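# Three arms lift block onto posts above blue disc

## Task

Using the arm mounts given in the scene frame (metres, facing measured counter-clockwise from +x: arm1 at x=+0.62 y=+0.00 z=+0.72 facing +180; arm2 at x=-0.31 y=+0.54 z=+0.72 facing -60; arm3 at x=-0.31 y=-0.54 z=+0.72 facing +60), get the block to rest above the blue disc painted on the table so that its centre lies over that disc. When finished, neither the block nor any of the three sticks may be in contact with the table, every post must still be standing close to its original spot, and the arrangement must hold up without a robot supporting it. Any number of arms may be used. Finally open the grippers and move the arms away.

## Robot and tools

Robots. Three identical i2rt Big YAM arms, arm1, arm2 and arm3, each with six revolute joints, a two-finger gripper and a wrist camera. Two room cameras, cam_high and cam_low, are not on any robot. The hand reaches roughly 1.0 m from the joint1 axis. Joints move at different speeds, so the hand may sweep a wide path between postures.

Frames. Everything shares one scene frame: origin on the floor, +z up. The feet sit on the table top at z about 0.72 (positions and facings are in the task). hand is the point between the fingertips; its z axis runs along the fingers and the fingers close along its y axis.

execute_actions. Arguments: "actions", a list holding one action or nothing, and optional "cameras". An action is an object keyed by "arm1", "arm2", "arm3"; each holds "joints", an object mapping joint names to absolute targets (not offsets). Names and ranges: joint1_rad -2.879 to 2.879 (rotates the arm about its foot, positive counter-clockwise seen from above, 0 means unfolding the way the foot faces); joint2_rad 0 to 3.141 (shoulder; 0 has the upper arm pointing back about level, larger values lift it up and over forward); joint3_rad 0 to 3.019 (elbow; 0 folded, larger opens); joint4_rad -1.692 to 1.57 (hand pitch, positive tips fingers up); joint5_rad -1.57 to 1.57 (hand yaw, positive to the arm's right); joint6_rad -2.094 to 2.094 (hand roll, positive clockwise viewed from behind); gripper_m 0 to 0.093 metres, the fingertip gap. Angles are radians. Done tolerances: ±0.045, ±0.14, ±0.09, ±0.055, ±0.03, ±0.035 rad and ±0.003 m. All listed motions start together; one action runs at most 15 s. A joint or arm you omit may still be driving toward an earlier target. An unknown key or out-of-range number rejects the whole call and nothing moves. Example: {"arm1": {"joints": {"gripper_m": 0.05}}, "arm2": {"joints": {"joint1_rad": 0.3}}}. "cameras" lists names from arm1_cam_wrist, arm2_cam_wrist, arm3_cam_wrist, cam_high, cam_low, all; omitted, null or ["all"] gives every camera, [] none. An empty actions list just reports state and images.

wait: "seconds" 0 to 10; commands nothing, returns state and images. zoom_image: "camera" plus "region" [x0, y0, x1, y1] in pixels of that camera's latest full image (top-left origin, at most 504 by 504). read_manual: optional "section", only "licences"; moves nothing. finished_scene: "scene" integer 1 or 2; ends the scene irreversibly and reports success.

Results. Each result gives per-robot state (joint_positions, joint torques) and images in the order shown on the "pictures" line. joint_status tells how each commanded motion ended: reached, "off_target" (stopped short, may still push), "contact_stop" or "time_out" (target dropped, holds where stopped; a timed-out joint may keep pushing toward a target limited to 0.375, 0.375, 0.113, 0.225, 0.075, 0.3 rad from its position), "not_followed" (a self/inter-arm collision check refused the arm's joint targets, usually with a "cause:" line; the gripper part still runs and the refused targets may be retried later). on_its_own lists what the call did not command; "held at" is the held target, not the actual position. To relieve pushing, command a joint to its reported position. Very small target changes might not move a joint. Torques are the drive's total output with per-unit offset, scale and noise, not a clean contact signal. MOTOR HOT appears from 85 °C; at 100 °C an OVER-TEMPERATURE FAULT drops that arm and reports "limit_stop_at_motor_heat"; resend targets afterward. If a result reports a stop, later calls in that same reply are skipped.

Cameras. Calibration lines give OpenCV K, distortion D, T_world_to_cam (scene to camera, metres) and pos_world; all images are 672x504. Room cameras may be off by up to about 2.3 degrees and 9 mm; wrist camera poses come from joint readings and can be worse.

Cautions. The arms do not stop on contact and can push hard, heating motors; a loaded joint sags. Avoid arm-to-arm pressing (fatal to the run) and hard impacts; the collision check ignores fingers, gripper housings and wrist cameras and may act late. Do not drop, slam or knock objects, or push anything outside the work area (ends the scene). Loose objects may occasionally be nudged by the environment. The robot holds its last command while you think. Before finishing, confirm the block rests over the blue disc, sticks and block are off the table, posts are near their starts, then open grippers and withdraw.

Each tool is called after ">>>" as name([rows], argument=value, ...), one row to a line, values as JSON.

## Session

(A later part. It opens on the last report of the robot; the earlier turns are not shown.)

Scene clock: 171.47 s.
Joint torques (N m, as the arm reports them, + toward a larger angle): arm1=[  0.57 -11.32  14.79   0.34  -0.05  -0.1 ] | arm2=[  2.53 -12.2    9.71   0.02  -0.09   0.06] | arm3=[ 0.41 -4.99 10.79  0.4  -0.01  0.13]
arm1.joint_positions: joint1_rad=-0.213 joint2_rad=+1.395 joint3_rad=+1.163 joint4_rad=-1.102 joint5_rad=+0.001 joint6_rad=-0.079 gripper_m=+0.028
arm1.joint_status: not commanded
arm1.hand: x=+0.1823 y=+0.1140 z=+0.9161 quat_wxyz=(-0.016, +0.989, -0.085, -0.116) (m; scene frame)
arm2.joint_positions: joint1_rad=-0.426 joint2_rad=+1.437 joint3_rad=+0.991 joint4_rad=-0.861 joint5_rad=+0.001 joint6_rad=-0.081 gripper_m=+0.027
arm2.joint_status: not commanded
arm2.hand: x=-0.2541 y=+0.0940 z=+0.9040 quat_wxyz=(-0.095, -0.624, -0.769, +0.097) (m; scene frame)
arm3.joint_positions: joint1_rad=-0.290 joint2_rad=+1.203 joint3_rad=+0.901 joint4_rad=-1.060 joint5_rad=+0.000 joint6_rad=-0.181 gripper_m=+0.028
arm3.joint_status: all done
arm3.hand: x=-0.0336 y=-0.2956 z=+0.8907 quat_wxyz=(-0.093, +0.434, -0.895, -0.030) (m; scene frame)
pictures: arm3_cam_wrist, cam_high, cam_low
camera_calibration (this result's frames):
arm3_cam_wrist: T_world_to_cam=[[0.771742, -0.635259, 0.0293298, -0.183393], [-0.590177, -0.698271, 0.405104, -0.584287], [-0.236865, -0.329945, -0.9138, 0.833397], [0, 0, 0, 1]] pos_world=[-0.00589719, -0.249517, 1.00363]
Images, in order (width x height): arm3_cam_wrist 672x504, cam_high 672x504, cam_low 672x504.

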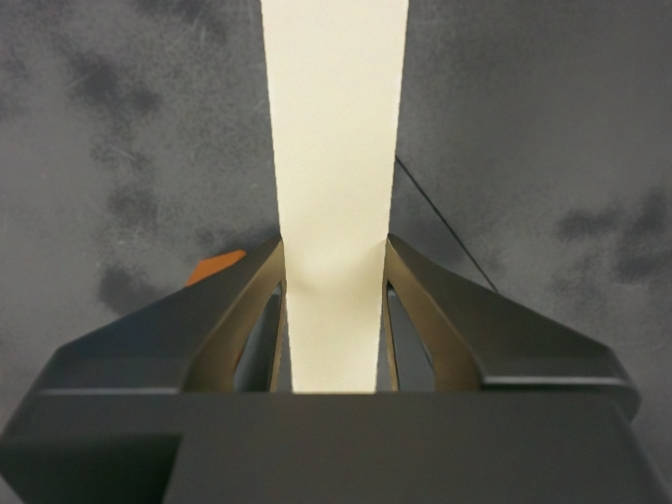

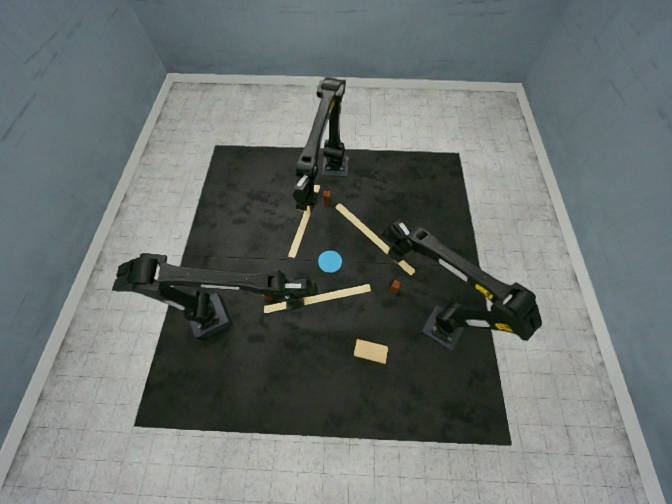

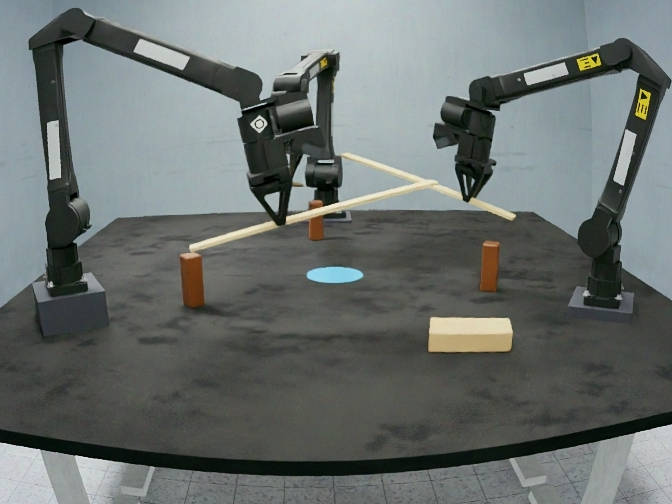

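>>> execute_actions([
  {"arm3": {"joints": {"joint1_rad": -0.054, "joint6_rad": -0.088}}},
], cameras=["arm3_cam_wrist", "arm1_cam_wrist", "cam_high", "cam_low"])

Scene clock: 172.97 s.
Joint torques (N m, as the arm reports them, + toward a larger angle): arm1=[  0.54 -11.34  14.78   0.3   -0.05  -0.1 ] | arm2=[  2.53 -12.03   9.76   0.05  -0.1    0.05] | arm3=[-1.27 -5.24 10.87  0.45 -0.01  0.13]
arm1.joint_positions: joint1_rad=-0.213 joint2_rad=+1.395 joint3_rad=+1.163 joint4_rad=-1.102 joint5_rad=+0.001 joint6_rad=-0.079 gripper_m=+0.028
arm1.joint_status: not commanded
arm1.hand: x=+0.1823 y=+0.1140 z=+0.9161 quat_wxyz=(-0.016, +0.989, -0.085, -0.116) (m; scene frame)
arm2.joint_positions: joint1_rad=-0.426 joint2_rad=+1.437 joint3_rad=+0.991 joint4_rad=-0.861 joint5_rad=+0.001 joint6_rad=-0.081 gripper_m=+0.027
arm2.joint_status: not commanded
arm2.hand: x=-0.2541 y=+0.0940 z=+0.9040 quat_wxyz=(-0.095, -0.624, -0.769, +0.097) (m; scene frame)
arm3.joint_positions: joint1_rad=-0.046 joint2_rad=+1.203 joint3_rad=+0.901 joint4_rad=-1.060 joint5_rad=+0.000 joint6_rad=-0.103 gripper_m=+0.028
arm3.joint_status: all done
arm3.hand: x=-0.1000 y=-0.2365 z=+0.8916 quat_wxyz=(-0.087, +0.507, -0.856, -0.046) (m; scene frame)
pictures: arm1_cam_wrist, arm3_cam_wrist, cam_high, cam_low
camera_calibration (this result's frames):
arm1_cam_wrist: T_world_to_cam=[[0.181319, 0.983385, 0.00875088, -0.15787], [0.907065, -0.170671, 0.384842, -0.490341], [0.379942, -0.0618415, -0.922941, 0.905937], [0, 0, 0, 1]] pos_world=[0.129193, 0.127584, 1.02621]
arm3_cam_wrist: T_world_to_cam=[[0.867089, -0.498025, 0.0113521, -0.0366552], [-0.460065, -0.791844, 0.40165, -0.588606], [-0.191042, -0.353489, -0.915723, 0.838726], [0, 0, 0, 1]] pos_world=[-0.0787817, -0.187859, 1.00487]
Images, in order (width x height): arm1_cam_wrist 672x504, arm3_cam_wrist 672x504, cam_high 672x504, cam_low 672x504.

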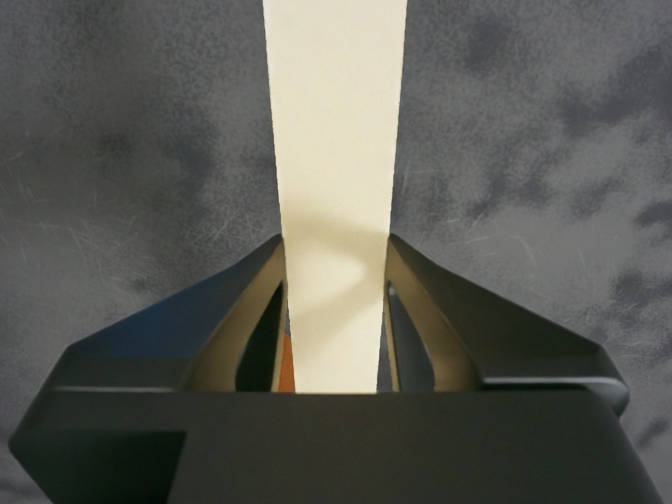

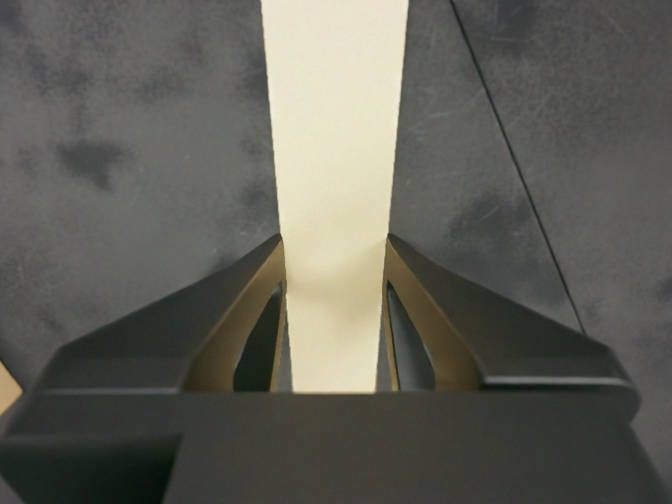

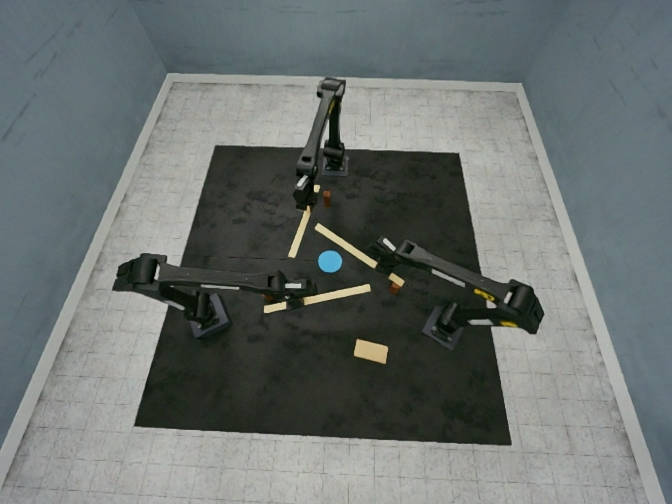

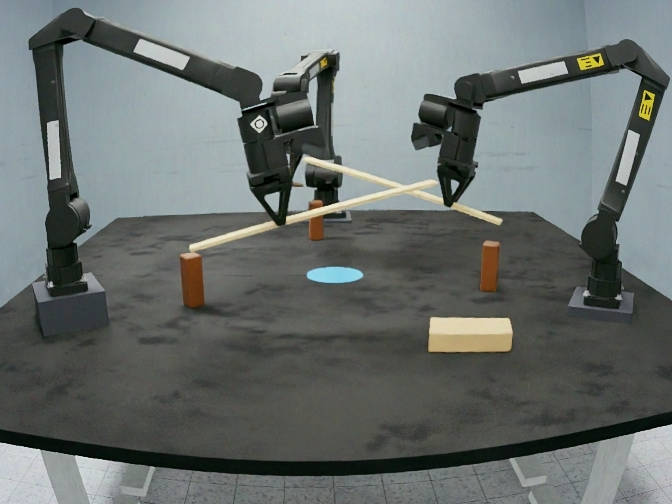

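>>> zoom_image(camera="cam_low", region=[420, 170, 530, 260])

>>> zoom_image(camera="cam_low", region=[240, 130, 370, 250])

Region (420, 170, 530, 260) of cam_low's 672x504 image, scaled by 4.582, with more detail than that image has; it fills the top 412 rows of this view, and the rest is white.

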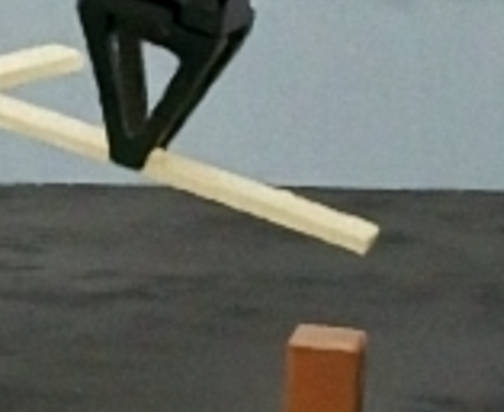

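Region (240, 130, 370, 250) of cam_low's 672x504 image, scaled by 3.877, with more detail than that image has; it fills the top 465 rows of this view, and the rest is white.

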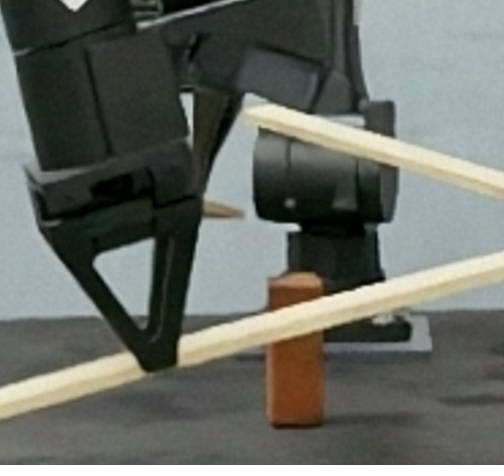

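>>> execute_actions([
  {"arm1": {"joints": {"joint1_rad": -0.051}}, "arm3": {"joints": {"joint2_rad": 1.228, "joint3_rad": 0.961, "joint4_rad": -1.022}}},
], cameras=["arm1_cam_wrist", "cam_high", "cam_low"])

>>> zoom_image(camera="cam_low", region=[250, 130, 380, 250])

Scene clock: 176.30 s.
Joint torques (N m, as the arm reports them, + toward a larger angle): arm1=[ -0.4  -11.28  14.77   0.34  -0.04  -0.09] | arm2=[  2.84 -11.5    9.87   0.06  -0.11   0.05] | arm3=[-1.11 -5.16 12.11  1.27  0.    0.17]
arm1.joint_positions: joint1_rad=-0.042 joint2_rad=+1.395 joint3_rad=+1.163 joint4_rad=-1.102 joint5_rad=+0.001 joint6_rad=-0.080 gripper_m=+0.028
arm1.joint_status: all done
arm1.hand: x=+0.1696 y=+0.0377 z=+0.9167 quat_wxyz=(-0.005, +0.993, +0.000, -0.118) (m; scene frame)
arm2.joint_positions: joint1_rad=-0.426 joint2_rad=+1.437 joint3_rad=+0.991 joint4_rad=-0.861 joint5_rad=+0.001 joint6_rad=-0.081 gripper_m=+0.027
arm2.joint_status: not commanded
arm2.hand: x=-0.2541 y=+0.0940 z=+0.9040 quat_wxyz=(-0.095, -0.624, -0.769, +0.097) (m; scene frame)
arm3.joint_positions: joint1_rad=-0.046 joint2_rad=+1.215 joint3_rad=+0.901 joint4_rad=-1.037 joint5_rad=+0.000 joint6_rad=-0.102 gripper_m=+0.028
arm3.joint_status: all done
arm3.hand: x=-0.0968 y=-0.2319 z=+0.8885 quat_wxyz=(-0.092, +0.506, -0.856, -0.049) (m; scene frame)
pictures: arm1_cam_wrist, cam_high, cam_low
camera_calibration (this result's frames):
arm1_cam_wrist: T_world_to_cam=[[0.0102392, 0.999912, 0.00845129, -0.0518555], [0.923458, -0.0126975, 0.38349, -0.499535], [0.383563, 0.00387779, -0.923506, 0.904093], [0, 0, 0, 1]] pos_world=[0.115054, 0.0420021, 1.02694]
Images, in order (width x height): arm1_cam_wrist 672x504, cam_high 672x504, cam_low 672x504.

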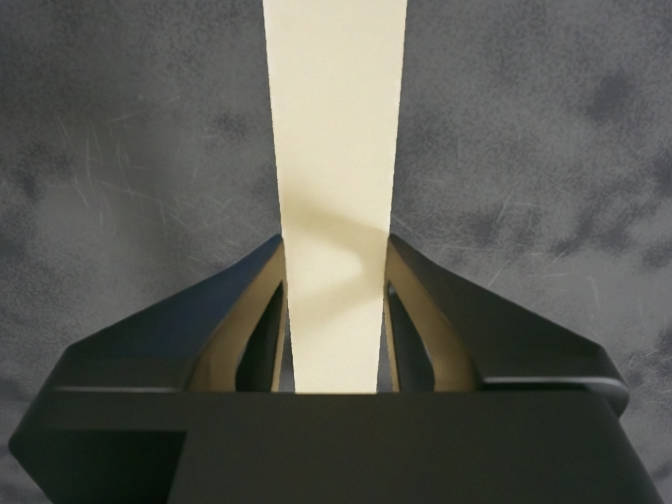

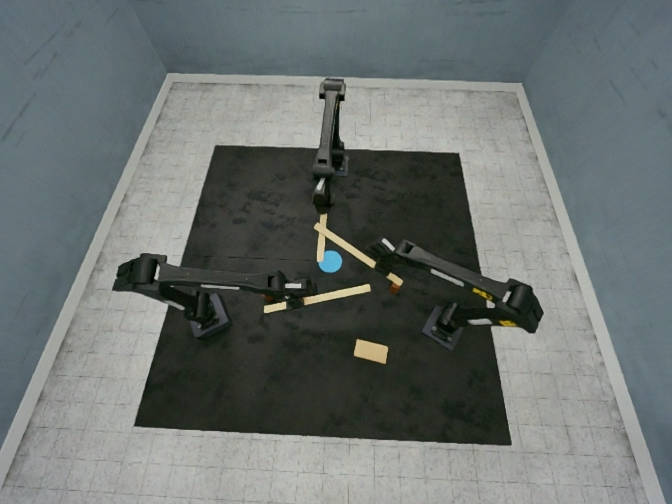

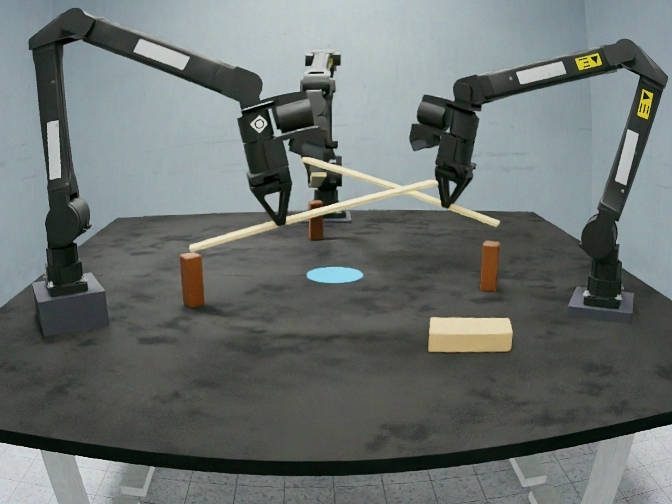

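Region (250, 130, 380, 250) of cam_low's 672x504 image, scaled by 3.877, with more detail than that image has; it fills the top 465 rows of this view, and the rest is white.

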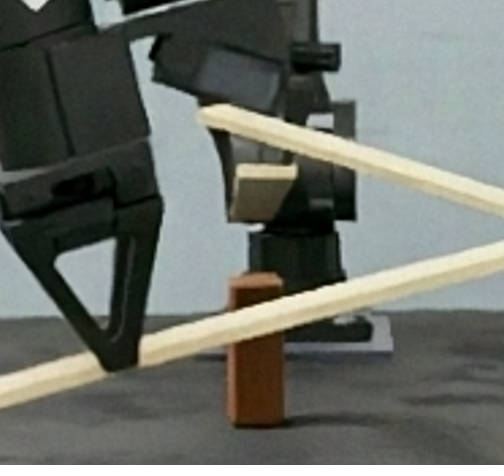

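>>> zoom_image(camera="cam_high", region=[250, 180, 420, 320])

Region (250, 180, 420, 320) of cam_high's 672x504 image, scaled by 2.965, with more detail than that image has; it fills the top 415 rows of this view, and the rest is white.

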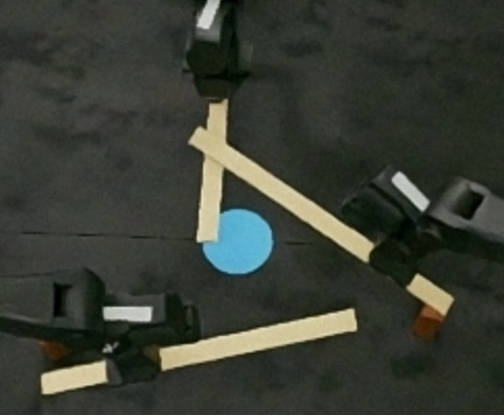

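>>> execute_actions([
  {"arm1": {"joints": {"joint2_rad": 1.353, "joint3_rad": 1.15, "joint4_rad": -1.062}}, "arm3": {"joints": {"joint3_rad": 0.93}}},
], cameras=["cam_low"])

>>> zoom_image(camera="cam_low", region=[270, 130, 370, 230])

>>> zoom_image(camera="cam_low", region=[160, 200, 300, 320])

>>> zoom_image(camera="cam_low", region=[380, 150, 520, 260])

Scene clock: 180.67 s.
Joint torques (N m, as the arm reports them, + toward a larger angle): arm1=[ -0.51 -10.75  10.28   1.7   -0.04  -0.09] | arm2=[  2.14 -11.57   9.81   0.06  -0.08   0.04] | arm3=[-0.99 -5.39  9.64  1.25 -0.02  0.11]
arm1.joint_positions: joint1_rad=-0.042 joint2_rad=+1.355 joint3_rad=+1.160 joint4_rad=-1.081 joint5_rad=+0.001 joint6_rad=-0.080 gripper_m=+0.028
arm1.joint_status: all done
arm1.hand: x=+0.1681 y=+0.0379 z=+0.9343 quat_wxyz=(-0.008, +0.989, +0.000, -0.147) (m; scene frame)
arm2.joint_positions: joint1_rad=-0.426 joint2_rad=+1.437 joint3_rad=+0.991 joint4_rad=-0.861 joint5_rad=+0.001 joint6_rad=-0.081 gripper_m=+0.027
arm2.joint_status: not commanded
arm2.hand: x=-0.2541 y=+0.0940 z=+0.9040 quat_wxyz=(-0.095, -0.624, -0.769, +0.097) (m; scene frame)
arm3.joint_positions: joint1_rad=-0.046 joint2_rad=+1.215 joint3_rad=+0.901 joint4_rad=-1.035 joint5_rad=+0.000 joint6_rad=-0.100 gripper_m=+0.028
arm3.joint_status: all done
arm3.hand: x=-0.0965 y=-0.2314 z=+0.8886 quat_wxyz=(-0.093, +0.505, -0.857, -0.049) (m; scene frame)
pictures: cam_low
Images, in order (width x height): cam_low 672x504.

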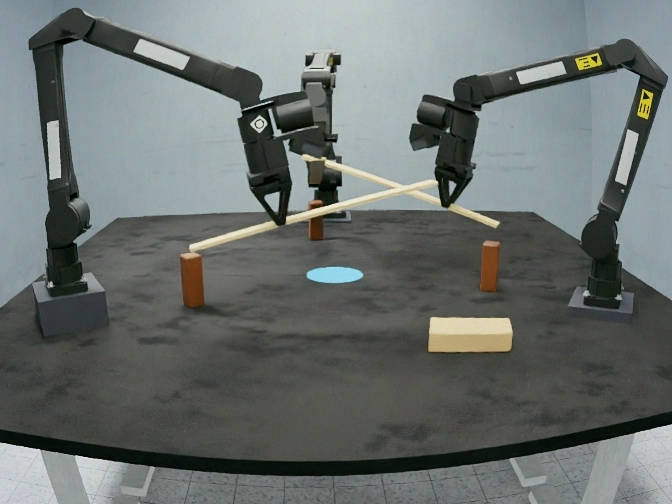

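Region (270, 130, 370, 230) of cam_low's 672x504 image, scaled by 5.040, with more detail than that image has.

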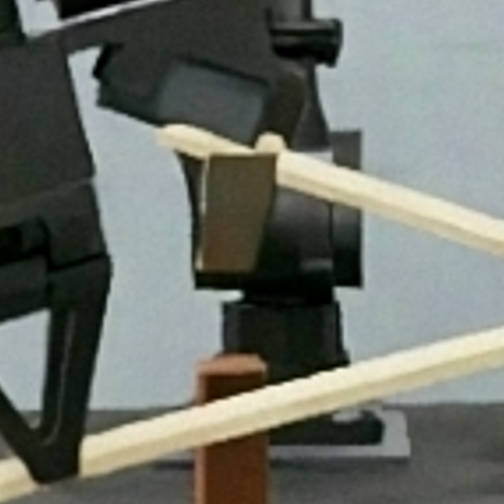

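Region (160, 200, 300, 320) of cam_low's 672x504 image, scaled by 3.600, with more detail than that image has; it fills the top 432 rows of this view, and the rest is white.

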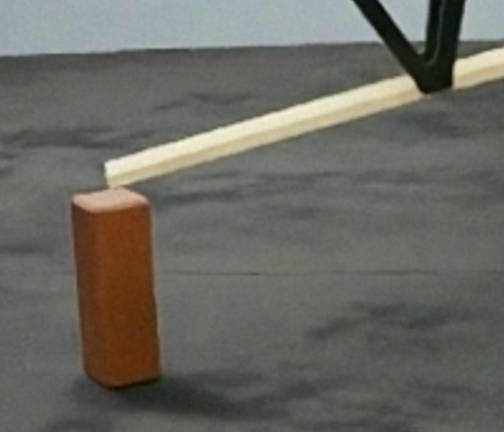

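Region (380, 150, 520, 260) of cam_low's 672x504 image, scaled by 3.600, with more detail than that image has; it fills the top 396 rows of this view, and the rest is white.

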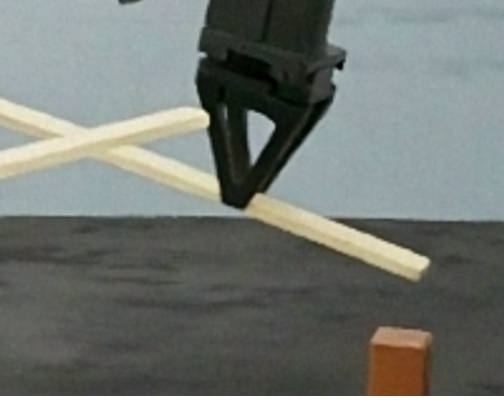

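>>> execute_actions([
  {"arm1": {"joints": {"joint3_rad": 1.138}}, "arm2": {"joints": {"joint1_rad": -0.258}}},
], cameras=["cam_low", "cam_high", "arm3_cam_wrist"])

>>> zoom_image(camera="cam_low", region=[280, 120, 480, 240])

Scene clock: 185.13 s.
Joint torques (N m, as the arm reports them, + toward a larger angle): arm1=[ -0.45 -10.57  10.3    1.62  -0.04  -0.09] | arm2=[  1.43 -11.67   9.87   0.02  -0.01   0.06] | arm3=[-0.81 -5.29  9.76  1.27 -0.02  0.12]
arm1.joint_positions: joint1_rad=-0.042 joint2_rad=+1.355 joint3_rad=+1.148 joint4_rad=-1.080 joint5_rad=+0.001 joint6_rad=-0.080 gripper_m=+0.028
arm1.joint_status: all done
arm1.hand: x=+0.1717 y=+0.0376 z=+0.9288 quat_wxyz=(-0.007, +0.990, +0.000, -0.141) (m; scene frame)
arm2.joint_positions: joint1_rad=-0.250 joint2_rad=+1.437 joint3_rad=+0.991 joint4_rad=-0.861 joint5_rad=-0.001 joint6_rad=-0.080 gripper_m=+0.027
arm2.joint_status: all done
arm2.hand: x=-0.1770 y=+0.1106 z=+0.9034 quat_wxyz=(-0.103, -0.555, -0.821, +0.087) (m; scene frame)
arm3.joint_positions: joint1_rad=-0.046 joint2_rad=+1.215 joint3_rad=+0.901 joint4_rad=-1.035 joint5_rad=+0.000 joint6_rad=-0.099 gripper_m=+0.028
arm3.joint_status: not commanded
arm3.hand: x=-0.0965 y=-0.2314 z=+0.8886 quat_wxyz=(-0.093, +0.505, -0.857, -0.049) (m; scene frame)
pictures: arm3_cam_wrist, cam_high, cam_low
camera_calibration (this result's frames):
arm3_cam_wrist: T_world_to_cam=[[0.865074, -0.50151, 0.0115902, -0.0383101], [-0.465712, -0.79431, 0.390108, -0.572602], [-0.186437, -0.34287, -0.920696, 0.845781], [0, 0, 0, 1]] pos_world=[-0.0758421, -0.184043, 1.00253]
Images, in order (width x height): arm3_cam_wrist 672x504, cam_high 672x504, cam_low 672x504.

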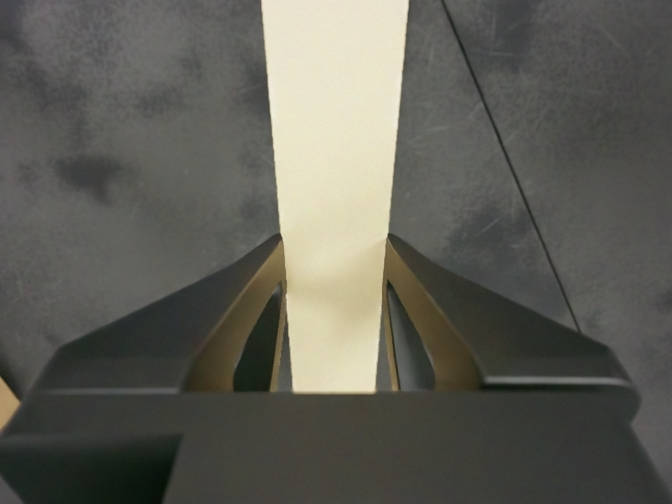

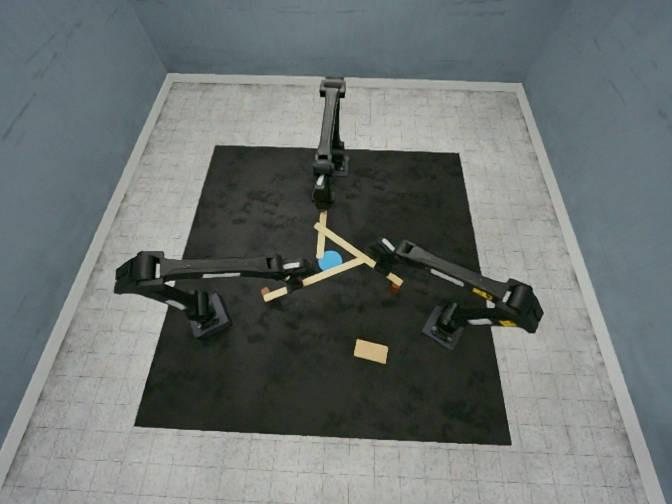

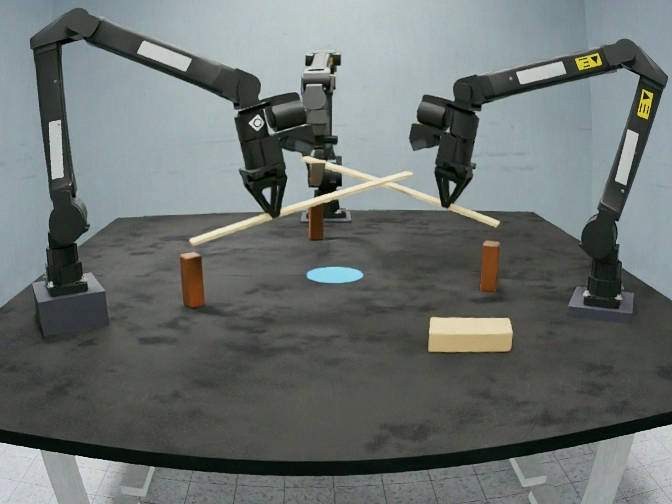

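Region (280, 120, 480, 240) of cam_low's 672x504 image, scaled by 2.520, with more detail than that image has; it fills the top 302 rows of this view, and the rest is white.

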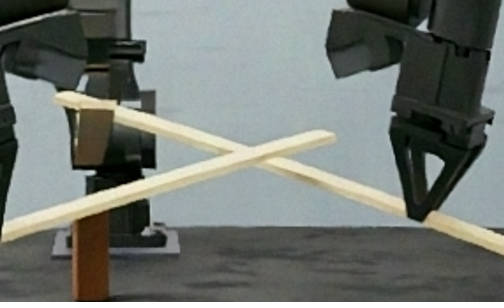

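>>> execute_actions([
  {"arm2": {"joints": {"joint1_rad": -0.117, "joint2_rad": 1.398}}},
], cameras=["cam_low", "cam_high", "arm2_cam_wrist"])

>>> zoom_image(camera="cam_low", region=[260, 120, 420, 240])

>>> zoom_image(camera="cam_high", region=[250, 180, 420, 320])

Scene clock: 186.37 s.
Joint torques (N m, as the arm reports them, + toward a larger angle): arm1=[ -0.48 -10.63  10.28   1.6   -0.05  -0.1 ] | arm2=[  1.23 -13.07  10.14   0.31  -0.06   0.06] | arm3=[-1.12 -5.37  9.63  1.17  0.    0.12]
arm1.joint_positions: joint1_rad=-0.042 joint2_rad=+1.355 joint3_rad=+1.148 joint4_rad=-1.080 joint5_rad=+0.001 joint6_rad=-0.080 gripper_m=+0.028
arm1.joint_status: not commanded
arm1.hand: x=+0.1717 y=+0.0376 z=+0.9288 quat_wxyz=(-0.007, +0.990, +0.000, -0.141) (m; scene frame)
arm2.joint_positions: joint1_rad=-0.109 joint2_rad=+1.404 joint3_rad=+0.991 joint4_rad=-0.861 joint5_rad=-0.001 joint6_rad=-0.079 gripper_m=+0.027
arm2.joint_status: all done
arm2.hand: x=-0.1181 y=+0.1332 z=+0.9169 quat_wxyz=(-0.121, -0.495, -0.856, +0.089) (m; scene frame)
arm3.joint_positions: joint1_rad=-0.046 joint2_rad=+1.215 joint3_rad=+0.901 joint4_rad=-1.035 joint5_rad=+0.000 joint6_rad=-0.099 gripper_m=+0.028
arm3.joint_status: not commanded
arm3.hand: x=-0.0965 y=-0.2314 z=+0.8886 quat_wxyz=(-0.093, +0.505, -0.857, -0.049) (m; scene frame)
pictures: arm2_cam_wrist, cam_high, cam_low
camera_calibration (this result's frames):
arm2_cam_wrist: T_world_to_cam=[[-0.870156, -0.491644, 0.0333749, -0.0664246], [-0.458093, 0.832014, 0.312895, -0.445265], [-0.181601, 0.256979, -0.949201, 0.93757], [0, 0, 0, 1]] pos_world=[-0.0915083, 0.0968739, 1.03148]
Images, in order (width x height): arm2_cam_wrist 672x504, cam_high 672x504, cam_low 672x504.

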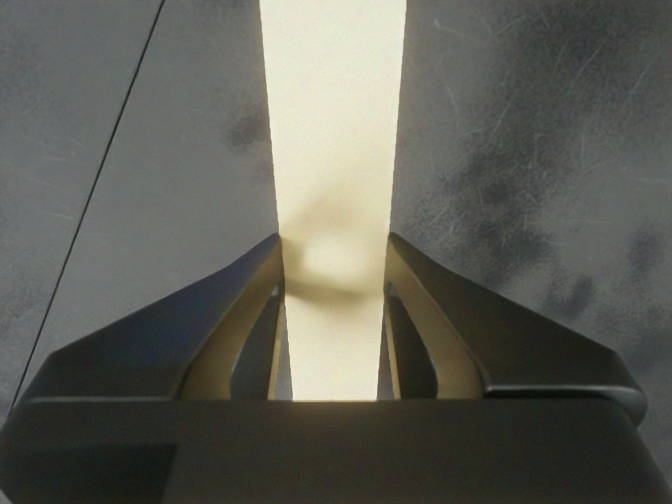

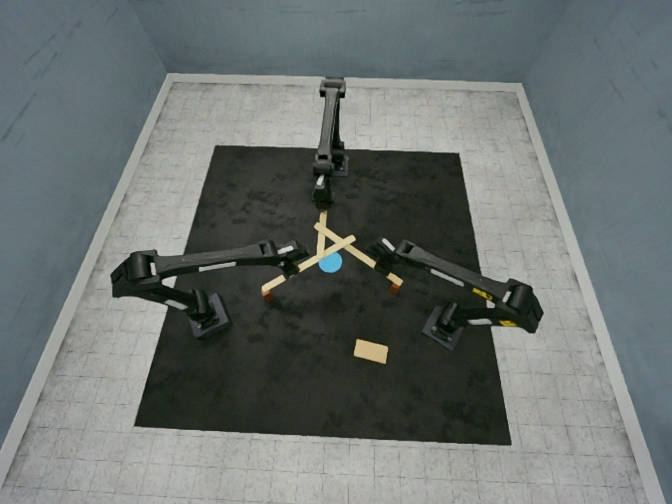

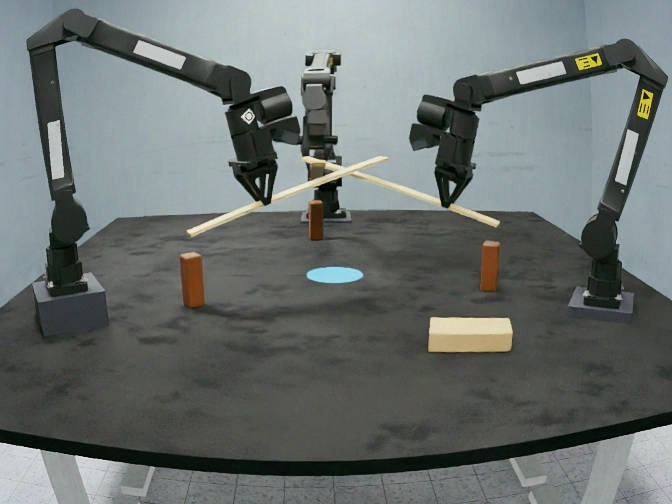

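Region (260, 120, 420, 240) of cam_low's 672x504 image, scaled by 3.150, with more detail than that image has; it fills the top 378 rows of this view, and the rest is white.

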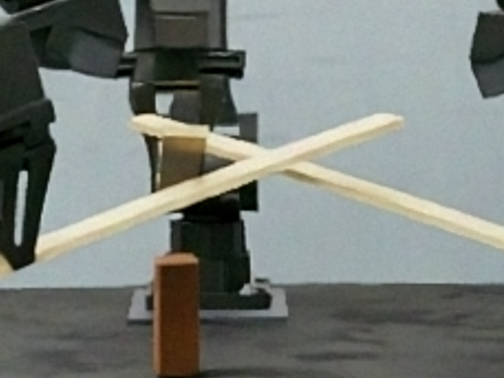

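Region (250, 180, 420, 320) of cam_high's 672x504 image, scaled by 2.965, with more detail than that image has; it fills the top 415 rows of this view, and the rest is white.

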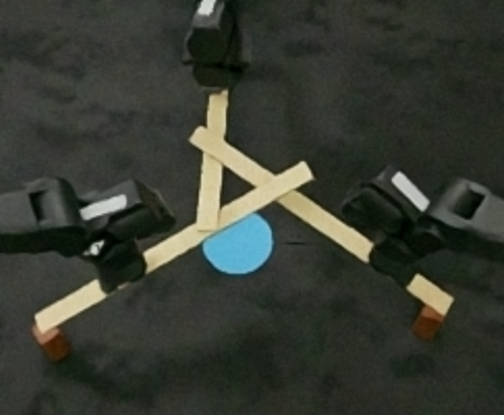

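>>> execute_actions([
  {"arm1": {"joints": {"joint2_rad": 1.445, "joint4_rad": -1.050}}, "arm2": {"joints": {"joint2_rad": 1.486}}, "arm3": {"joints": {"joint2_rad": 1.292}}},
], cameras=["cam_low", "cam_high"])

>>> zoom_image(camera="cam_low", region=[270, 150, 410, 250])

>>> zoom_image(camera="cam_low", region=[160, 200, 280, 290])

>>> zoom_image(camera="cam_low", region=[420, 190, 530, 270])

Scene clock: 188.97 s.
Joint torques (N m, as the arm reports them, + toward a larger angle): arm1=[ -0.53 -11.57  10.32   1.4   -0.04  -0.09] | arm2=[  0.81 -13.46   9.53   0.16  -0.02   0.  ] | arm3=[-1.3  -6.51  9.4   1.12 -0.01  0.11]
arm1.joint_positions: joint1_rad=-0.042 joint2_rad=+1.446 joint3_rad=+1.143 joint4_rad=-1.067 joint5_rad=+0.001 joint6_rad=-0.080 gripper_m=+0.028
arm1.joint_status: all done
arm1.hand: x=+0.1656 y=+0.0377 z=+0.8883 quat_wxyz=(-0.004, +0.995, +0.000, -0.100) (m; scene frame)
arm2.joint_positions: joint1_rad=-0.109 joint2_rad=+1.491 joint3_rad=+0.991 joint4_rad=-0.861 joint5_rad=-0.001 joint6_rad=-0.079 gripper_m=+0.027
arm2.joint_status: all done
arm2.hand: x=-0.1192 y=+0.1347 z=+0.8799 quat_wxyz=(-0.086, -0.498, -0.861, +0.065) (m; scene frame)
arm3.joint_positions: joint1_rad=-0.046 joint2_rad=+1.288 joint3_rad=+0.901 joint4_rad=-1.034 joint5_rad=+0.000 joint6_rad=-0.099 gripper_m=+0.028
arm3.joint_status: all done
arm3.hand: x=-0.0964 y=-0.2308 z=+0.8632 quat_wxyz=(-0.061, +0.507, -0.859, -0.034) (m; scene frame)
pictures: cam_high, cam_low
Images, in order (width x height): cam_high 672x504, cam_low 672x504.

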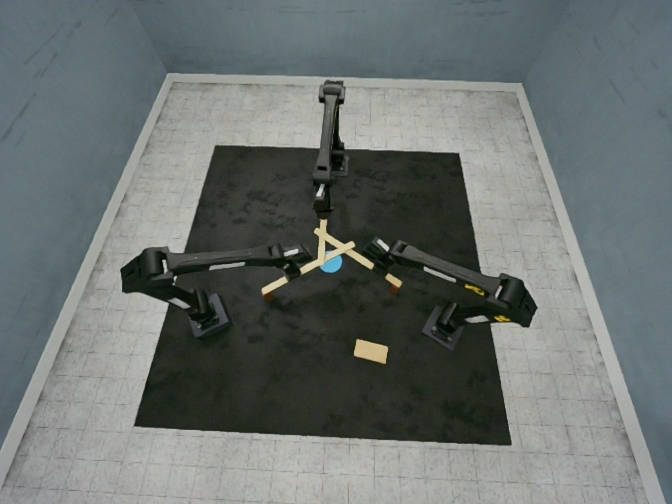

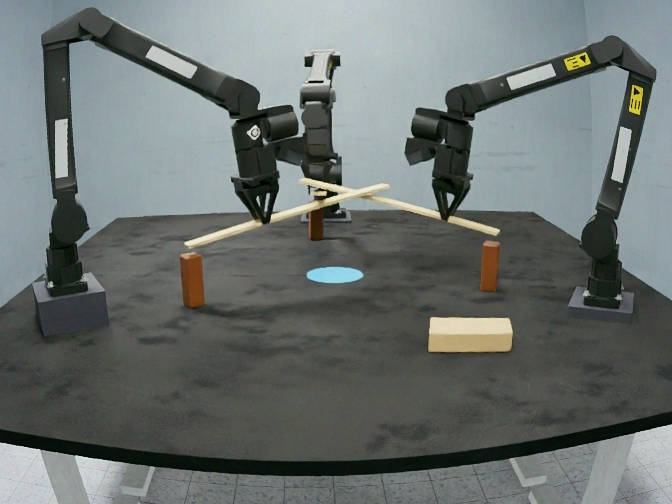

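Region (270, 150, 410, 250) of cam_low's 672x504 image, scaled by 3.600, with more detail than that image has; it fills the top 360 rows of this view, and the rest is white.

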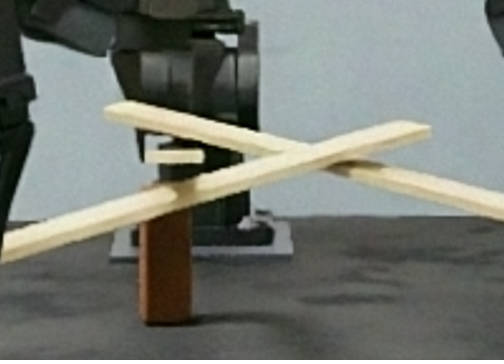

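Region (160, 200, 280, 290) of cam_low's 672x504 image, scaled by 4.200, with more detail than that image has; it fills the top 378 rows of this view, and the rest is white.

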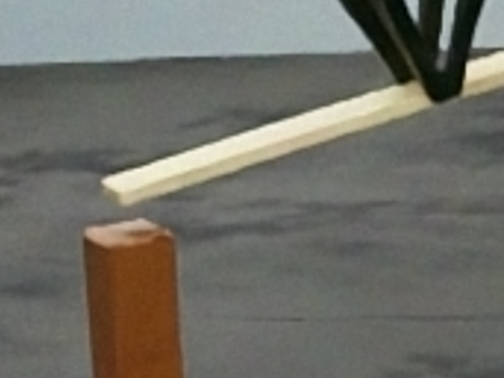

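Region (420, 190, 530, 270) of cam_low's 672x504 image, scaled by 4.582, with more detail than that image has; it fills the top 367 rows of this view, and the rest is white.

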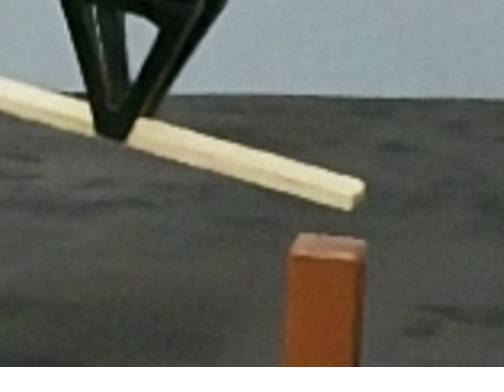

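>>> zoom_image(camera="cam_low", region=[290, 170, 395, 215])

Region (290, 170, 395, 215) of cam_low's 672x504 image, scaled by 4.800, with more detail than that image has; it fills the top 216 rows of this view, and the rest is white.

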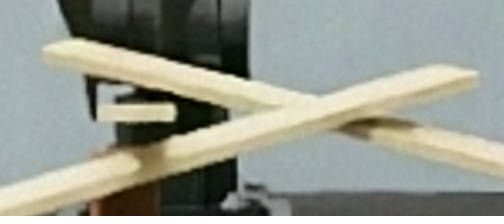

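>>> execute_actions([
  {"arm1": {"joints": {"joint2_rad": 1.487, "joint3_rad": 1.158}}, "arm2": {"joints": {"joint2_rad": 1.524}}, "arm3": {"joints": {"joint2_rad": 1.344, "joint4_rad": -1.002}}},
], cameras=["cam_low"])

>>> zoom_image(camera="cam_low", region=[290, 180, 395, 230])

>>> zoom_image(camera="cam_low", region=[160, 200, 280, 290])

>>> zoom_image(camera="cam_low", region=[420, 190, 530, 270])

Scene clock: 191.27 s.
Joint torques (N m, as the arm reports them, + toward a larger angle): arm1=[ -0.5  -10.67  12.12   1.36  -0.04  -0.1 ] | arm2=[  0.94 -12.86   9.46  -0.12  -0.04   0.03] | arm3=[-0.97 -6.9   9.12  0.94  0.    0.1 ]
arm1.joint_positions: joint1_rad=-0.042 joint2_rad=+1.472 joint3_rad=+1.143 joint4_rad=-1.067 joint5_rad=+0.001 joint6_rad=-0.080 gripper_m=+0.028
arm1.joint_status: all done
arm1.hand: x=+0.1650 y=+0.0377 z=+0.8771 quat_wxyz=(-0.003, +0.996, +0.000, -0.087) (m; scene frame)
arm2.joint_positions: joint1_rad=-0.109 joint2_rad=+1.517 joint3_rad=+0.991 joint4_rad=-0.861 joint5_rad=-0.001 joint6_rad=-0.079 gripper_m=+0.027
arm2.joint_status: all done
arm2.hand: x=-0.1198 y=+0.1357 z=+0.8689 quat_wxyz=(-0.075, -0.499, -0.862, +0.057) (m; scene frame)
arm3.joint_positions: joint1_rad=-0.046 joint2_rad=+1.338 joint3_rad=+0.901 joint4_rad=-1.015 joint5_rad=+0.000 joint6_rad=-0.099 gripper_m=+0.028
arm3.joint_status: all done
arm3.hand: x=-0.0944 y=-0.2275 z=+0.8462 quat_wxyz=(-0.047, +0.507, -0.860, -0.028) (m; scene frame)
pictures: cam_low
Images, in order (width x height): cam_low 672x504.

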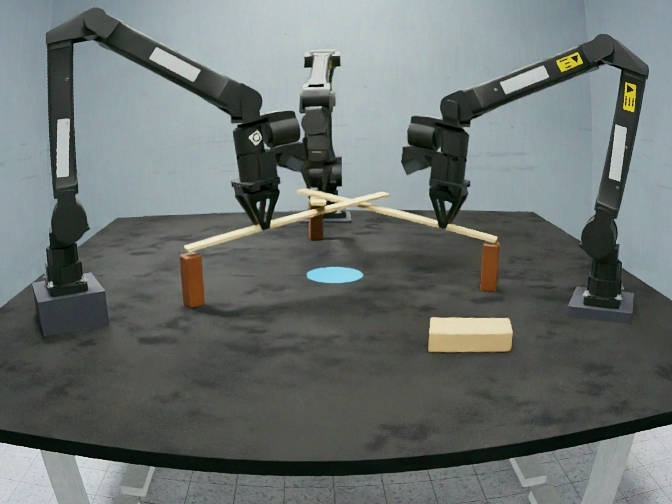

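Region (290, 180, 395, 230) of cam_low's 672x504 image, scaled by 4.800, with more detail than that image has; it fills the top 240 rows of this view, and the rest is white.

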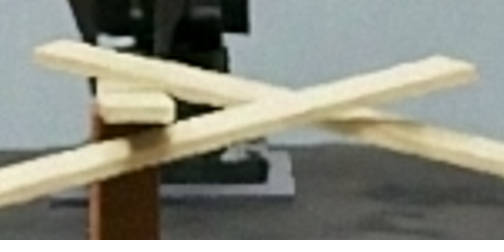

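Region (160, 200, 280, 290) of cam_low's 672x504 image, scaled by 4.200, with more detail than that image has; it fills the top 378 rows of this view, and the rest is white.

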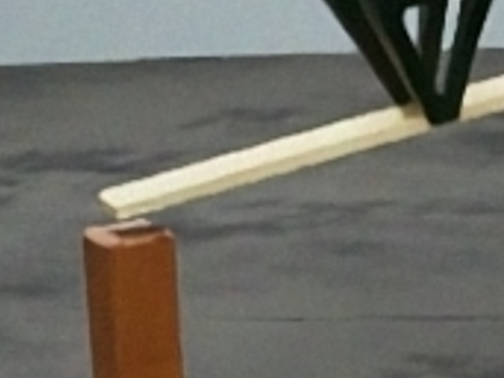

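Region (420, 190, 530, 270) of cam_low's 672x504 image, scaled by 4.582, with more detail than that image has; it fills the top 367 rows of this view, and the rest is white.

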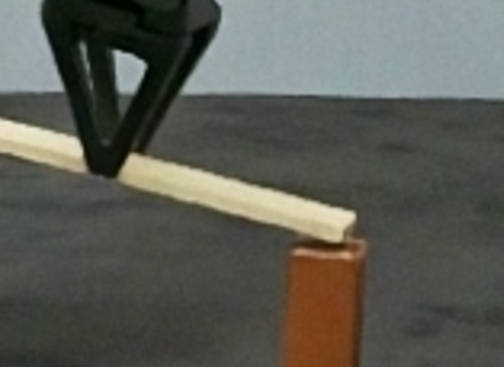

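>>> execute_actions([
  {"arm1": {"joints": {"joint2_rad": 1.522, "joint4_rad": -1.088}}, "arm2": {"joints": {"joint2_rad": 1.560}}, "arm3": {"joints": {"joint2_rad": 1.374, "joint4_rad": -1.036}}},
], cameras=["cam_low", "cam_high"])

>>> zoom_image(camera="cam_low", region=[290, 185, 395, 240])

>>> zoom_image(camera="cam_low", region=[160, 200, 280, 290])

>>> zoom_image(camera="cam_low", region=[420, 190, 530, 270])

Scene clock: 193.27 s.
Joint torques (N m, as the arm reports them, + toward a larger angle): arm1=[ -0.47 -11.08  11.91   0.1   -0.05  -0.09] | arm2=[  1.27 -13.13   9.15  -0.08  -0.03   0.04] | arm3=[-1.19 -6.62  9.09  0.21  0.    0.12]
arm1.joint_positions: joint1_rad=-0.042 joint2_rad=+1.510 joint3_rad=+1.143 joint4_rad=-1.075 joint5_rad=+0.001 joint6_rad=-0.080 gripper_m=+0.028
arm1.joint_status: all done
arm1.hand: x=+0.1667 y=+0.0374 z=+0.8604 quat_wxyz=(-0.001, +0.998, +0.000, -0.064) (m; scene frame)
arm2.joint_positions: joint1_rad=-0.109 joint2_rad=+1.554 joint3_rad=+0.991 joint4_rad=-0.861 joint5_rad=-0.001 joint6_rad=-0.079 gripper_m=+0.027
arm2.joint_status: all done
arm2.hand: x=-0.1208 y=+0.1376 z=+0.8532 quat_wxyz=(-0.060, -0.500, -0.863, +0.047) (m; scene frame)
arm3.joint_positions: joint1_rad=-0.046 joint2_rad=+1.363 joint3_rad=+0.901 joint4_rad=-1.029 joint5_rad=+0.000 joint6_rad=-0.099 gripper_m=+0.028
arm3.joint_status: all done
arm3.hand: x=-0.0969 y=-0.2310 z=+0.8373 quat_wxyz=(-0.029, +0.508, -0.861, -0.020) (m; scene frame)
pictures: cam_high, cam_low
Images, in order (width x height): cam_high 672x504, cam_low 672x504.

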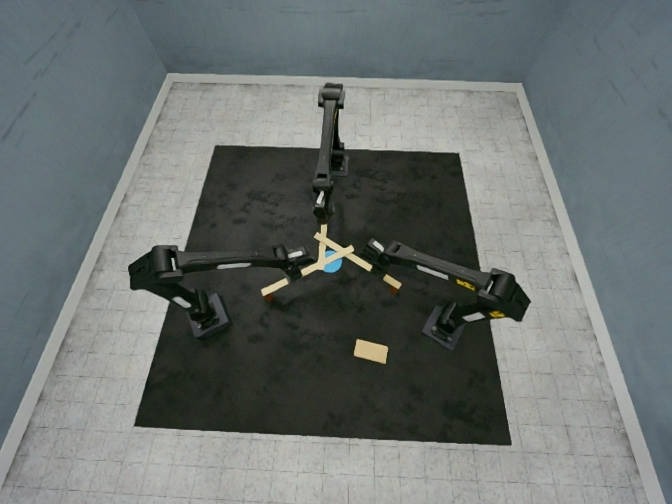

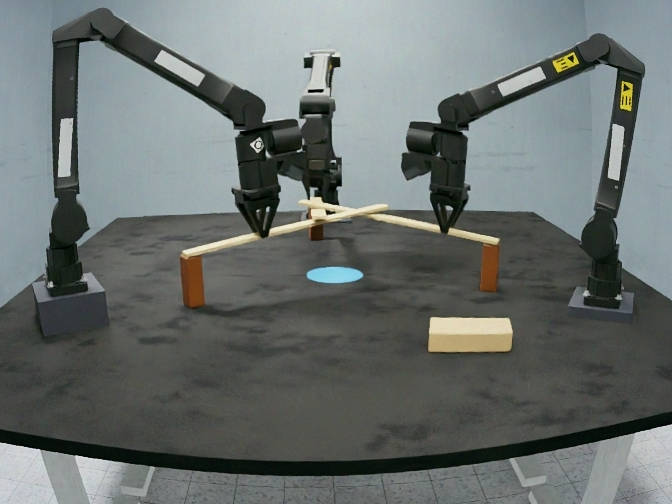

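Region (290, 185, 395, 240) of cam_low's 672x504 image, scaled by 4.800, with more detail than that image has; it fills the top 264 rows of this view, and the rest is white.

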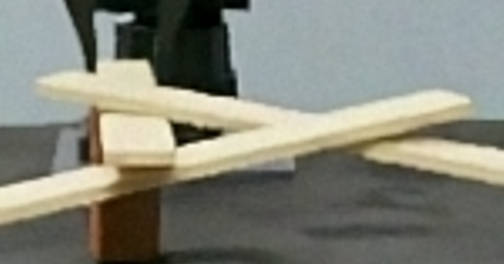

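Region (160, 200, 280, 290) of cam_low's 672x504 image, scaled by 4.200, with more detail than that image has; it fills the top 378 rows of this view, and the rest is white.

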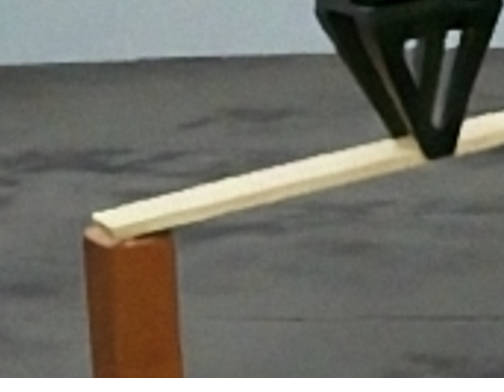

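Region (420, 190, 530, 270) of cam_low's 672x504 image, scaled by 4.582, with more detail than that image has; it fills the top 367 rows of this view, and the rest is white.

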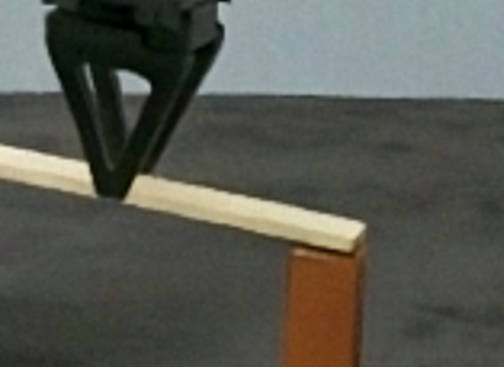

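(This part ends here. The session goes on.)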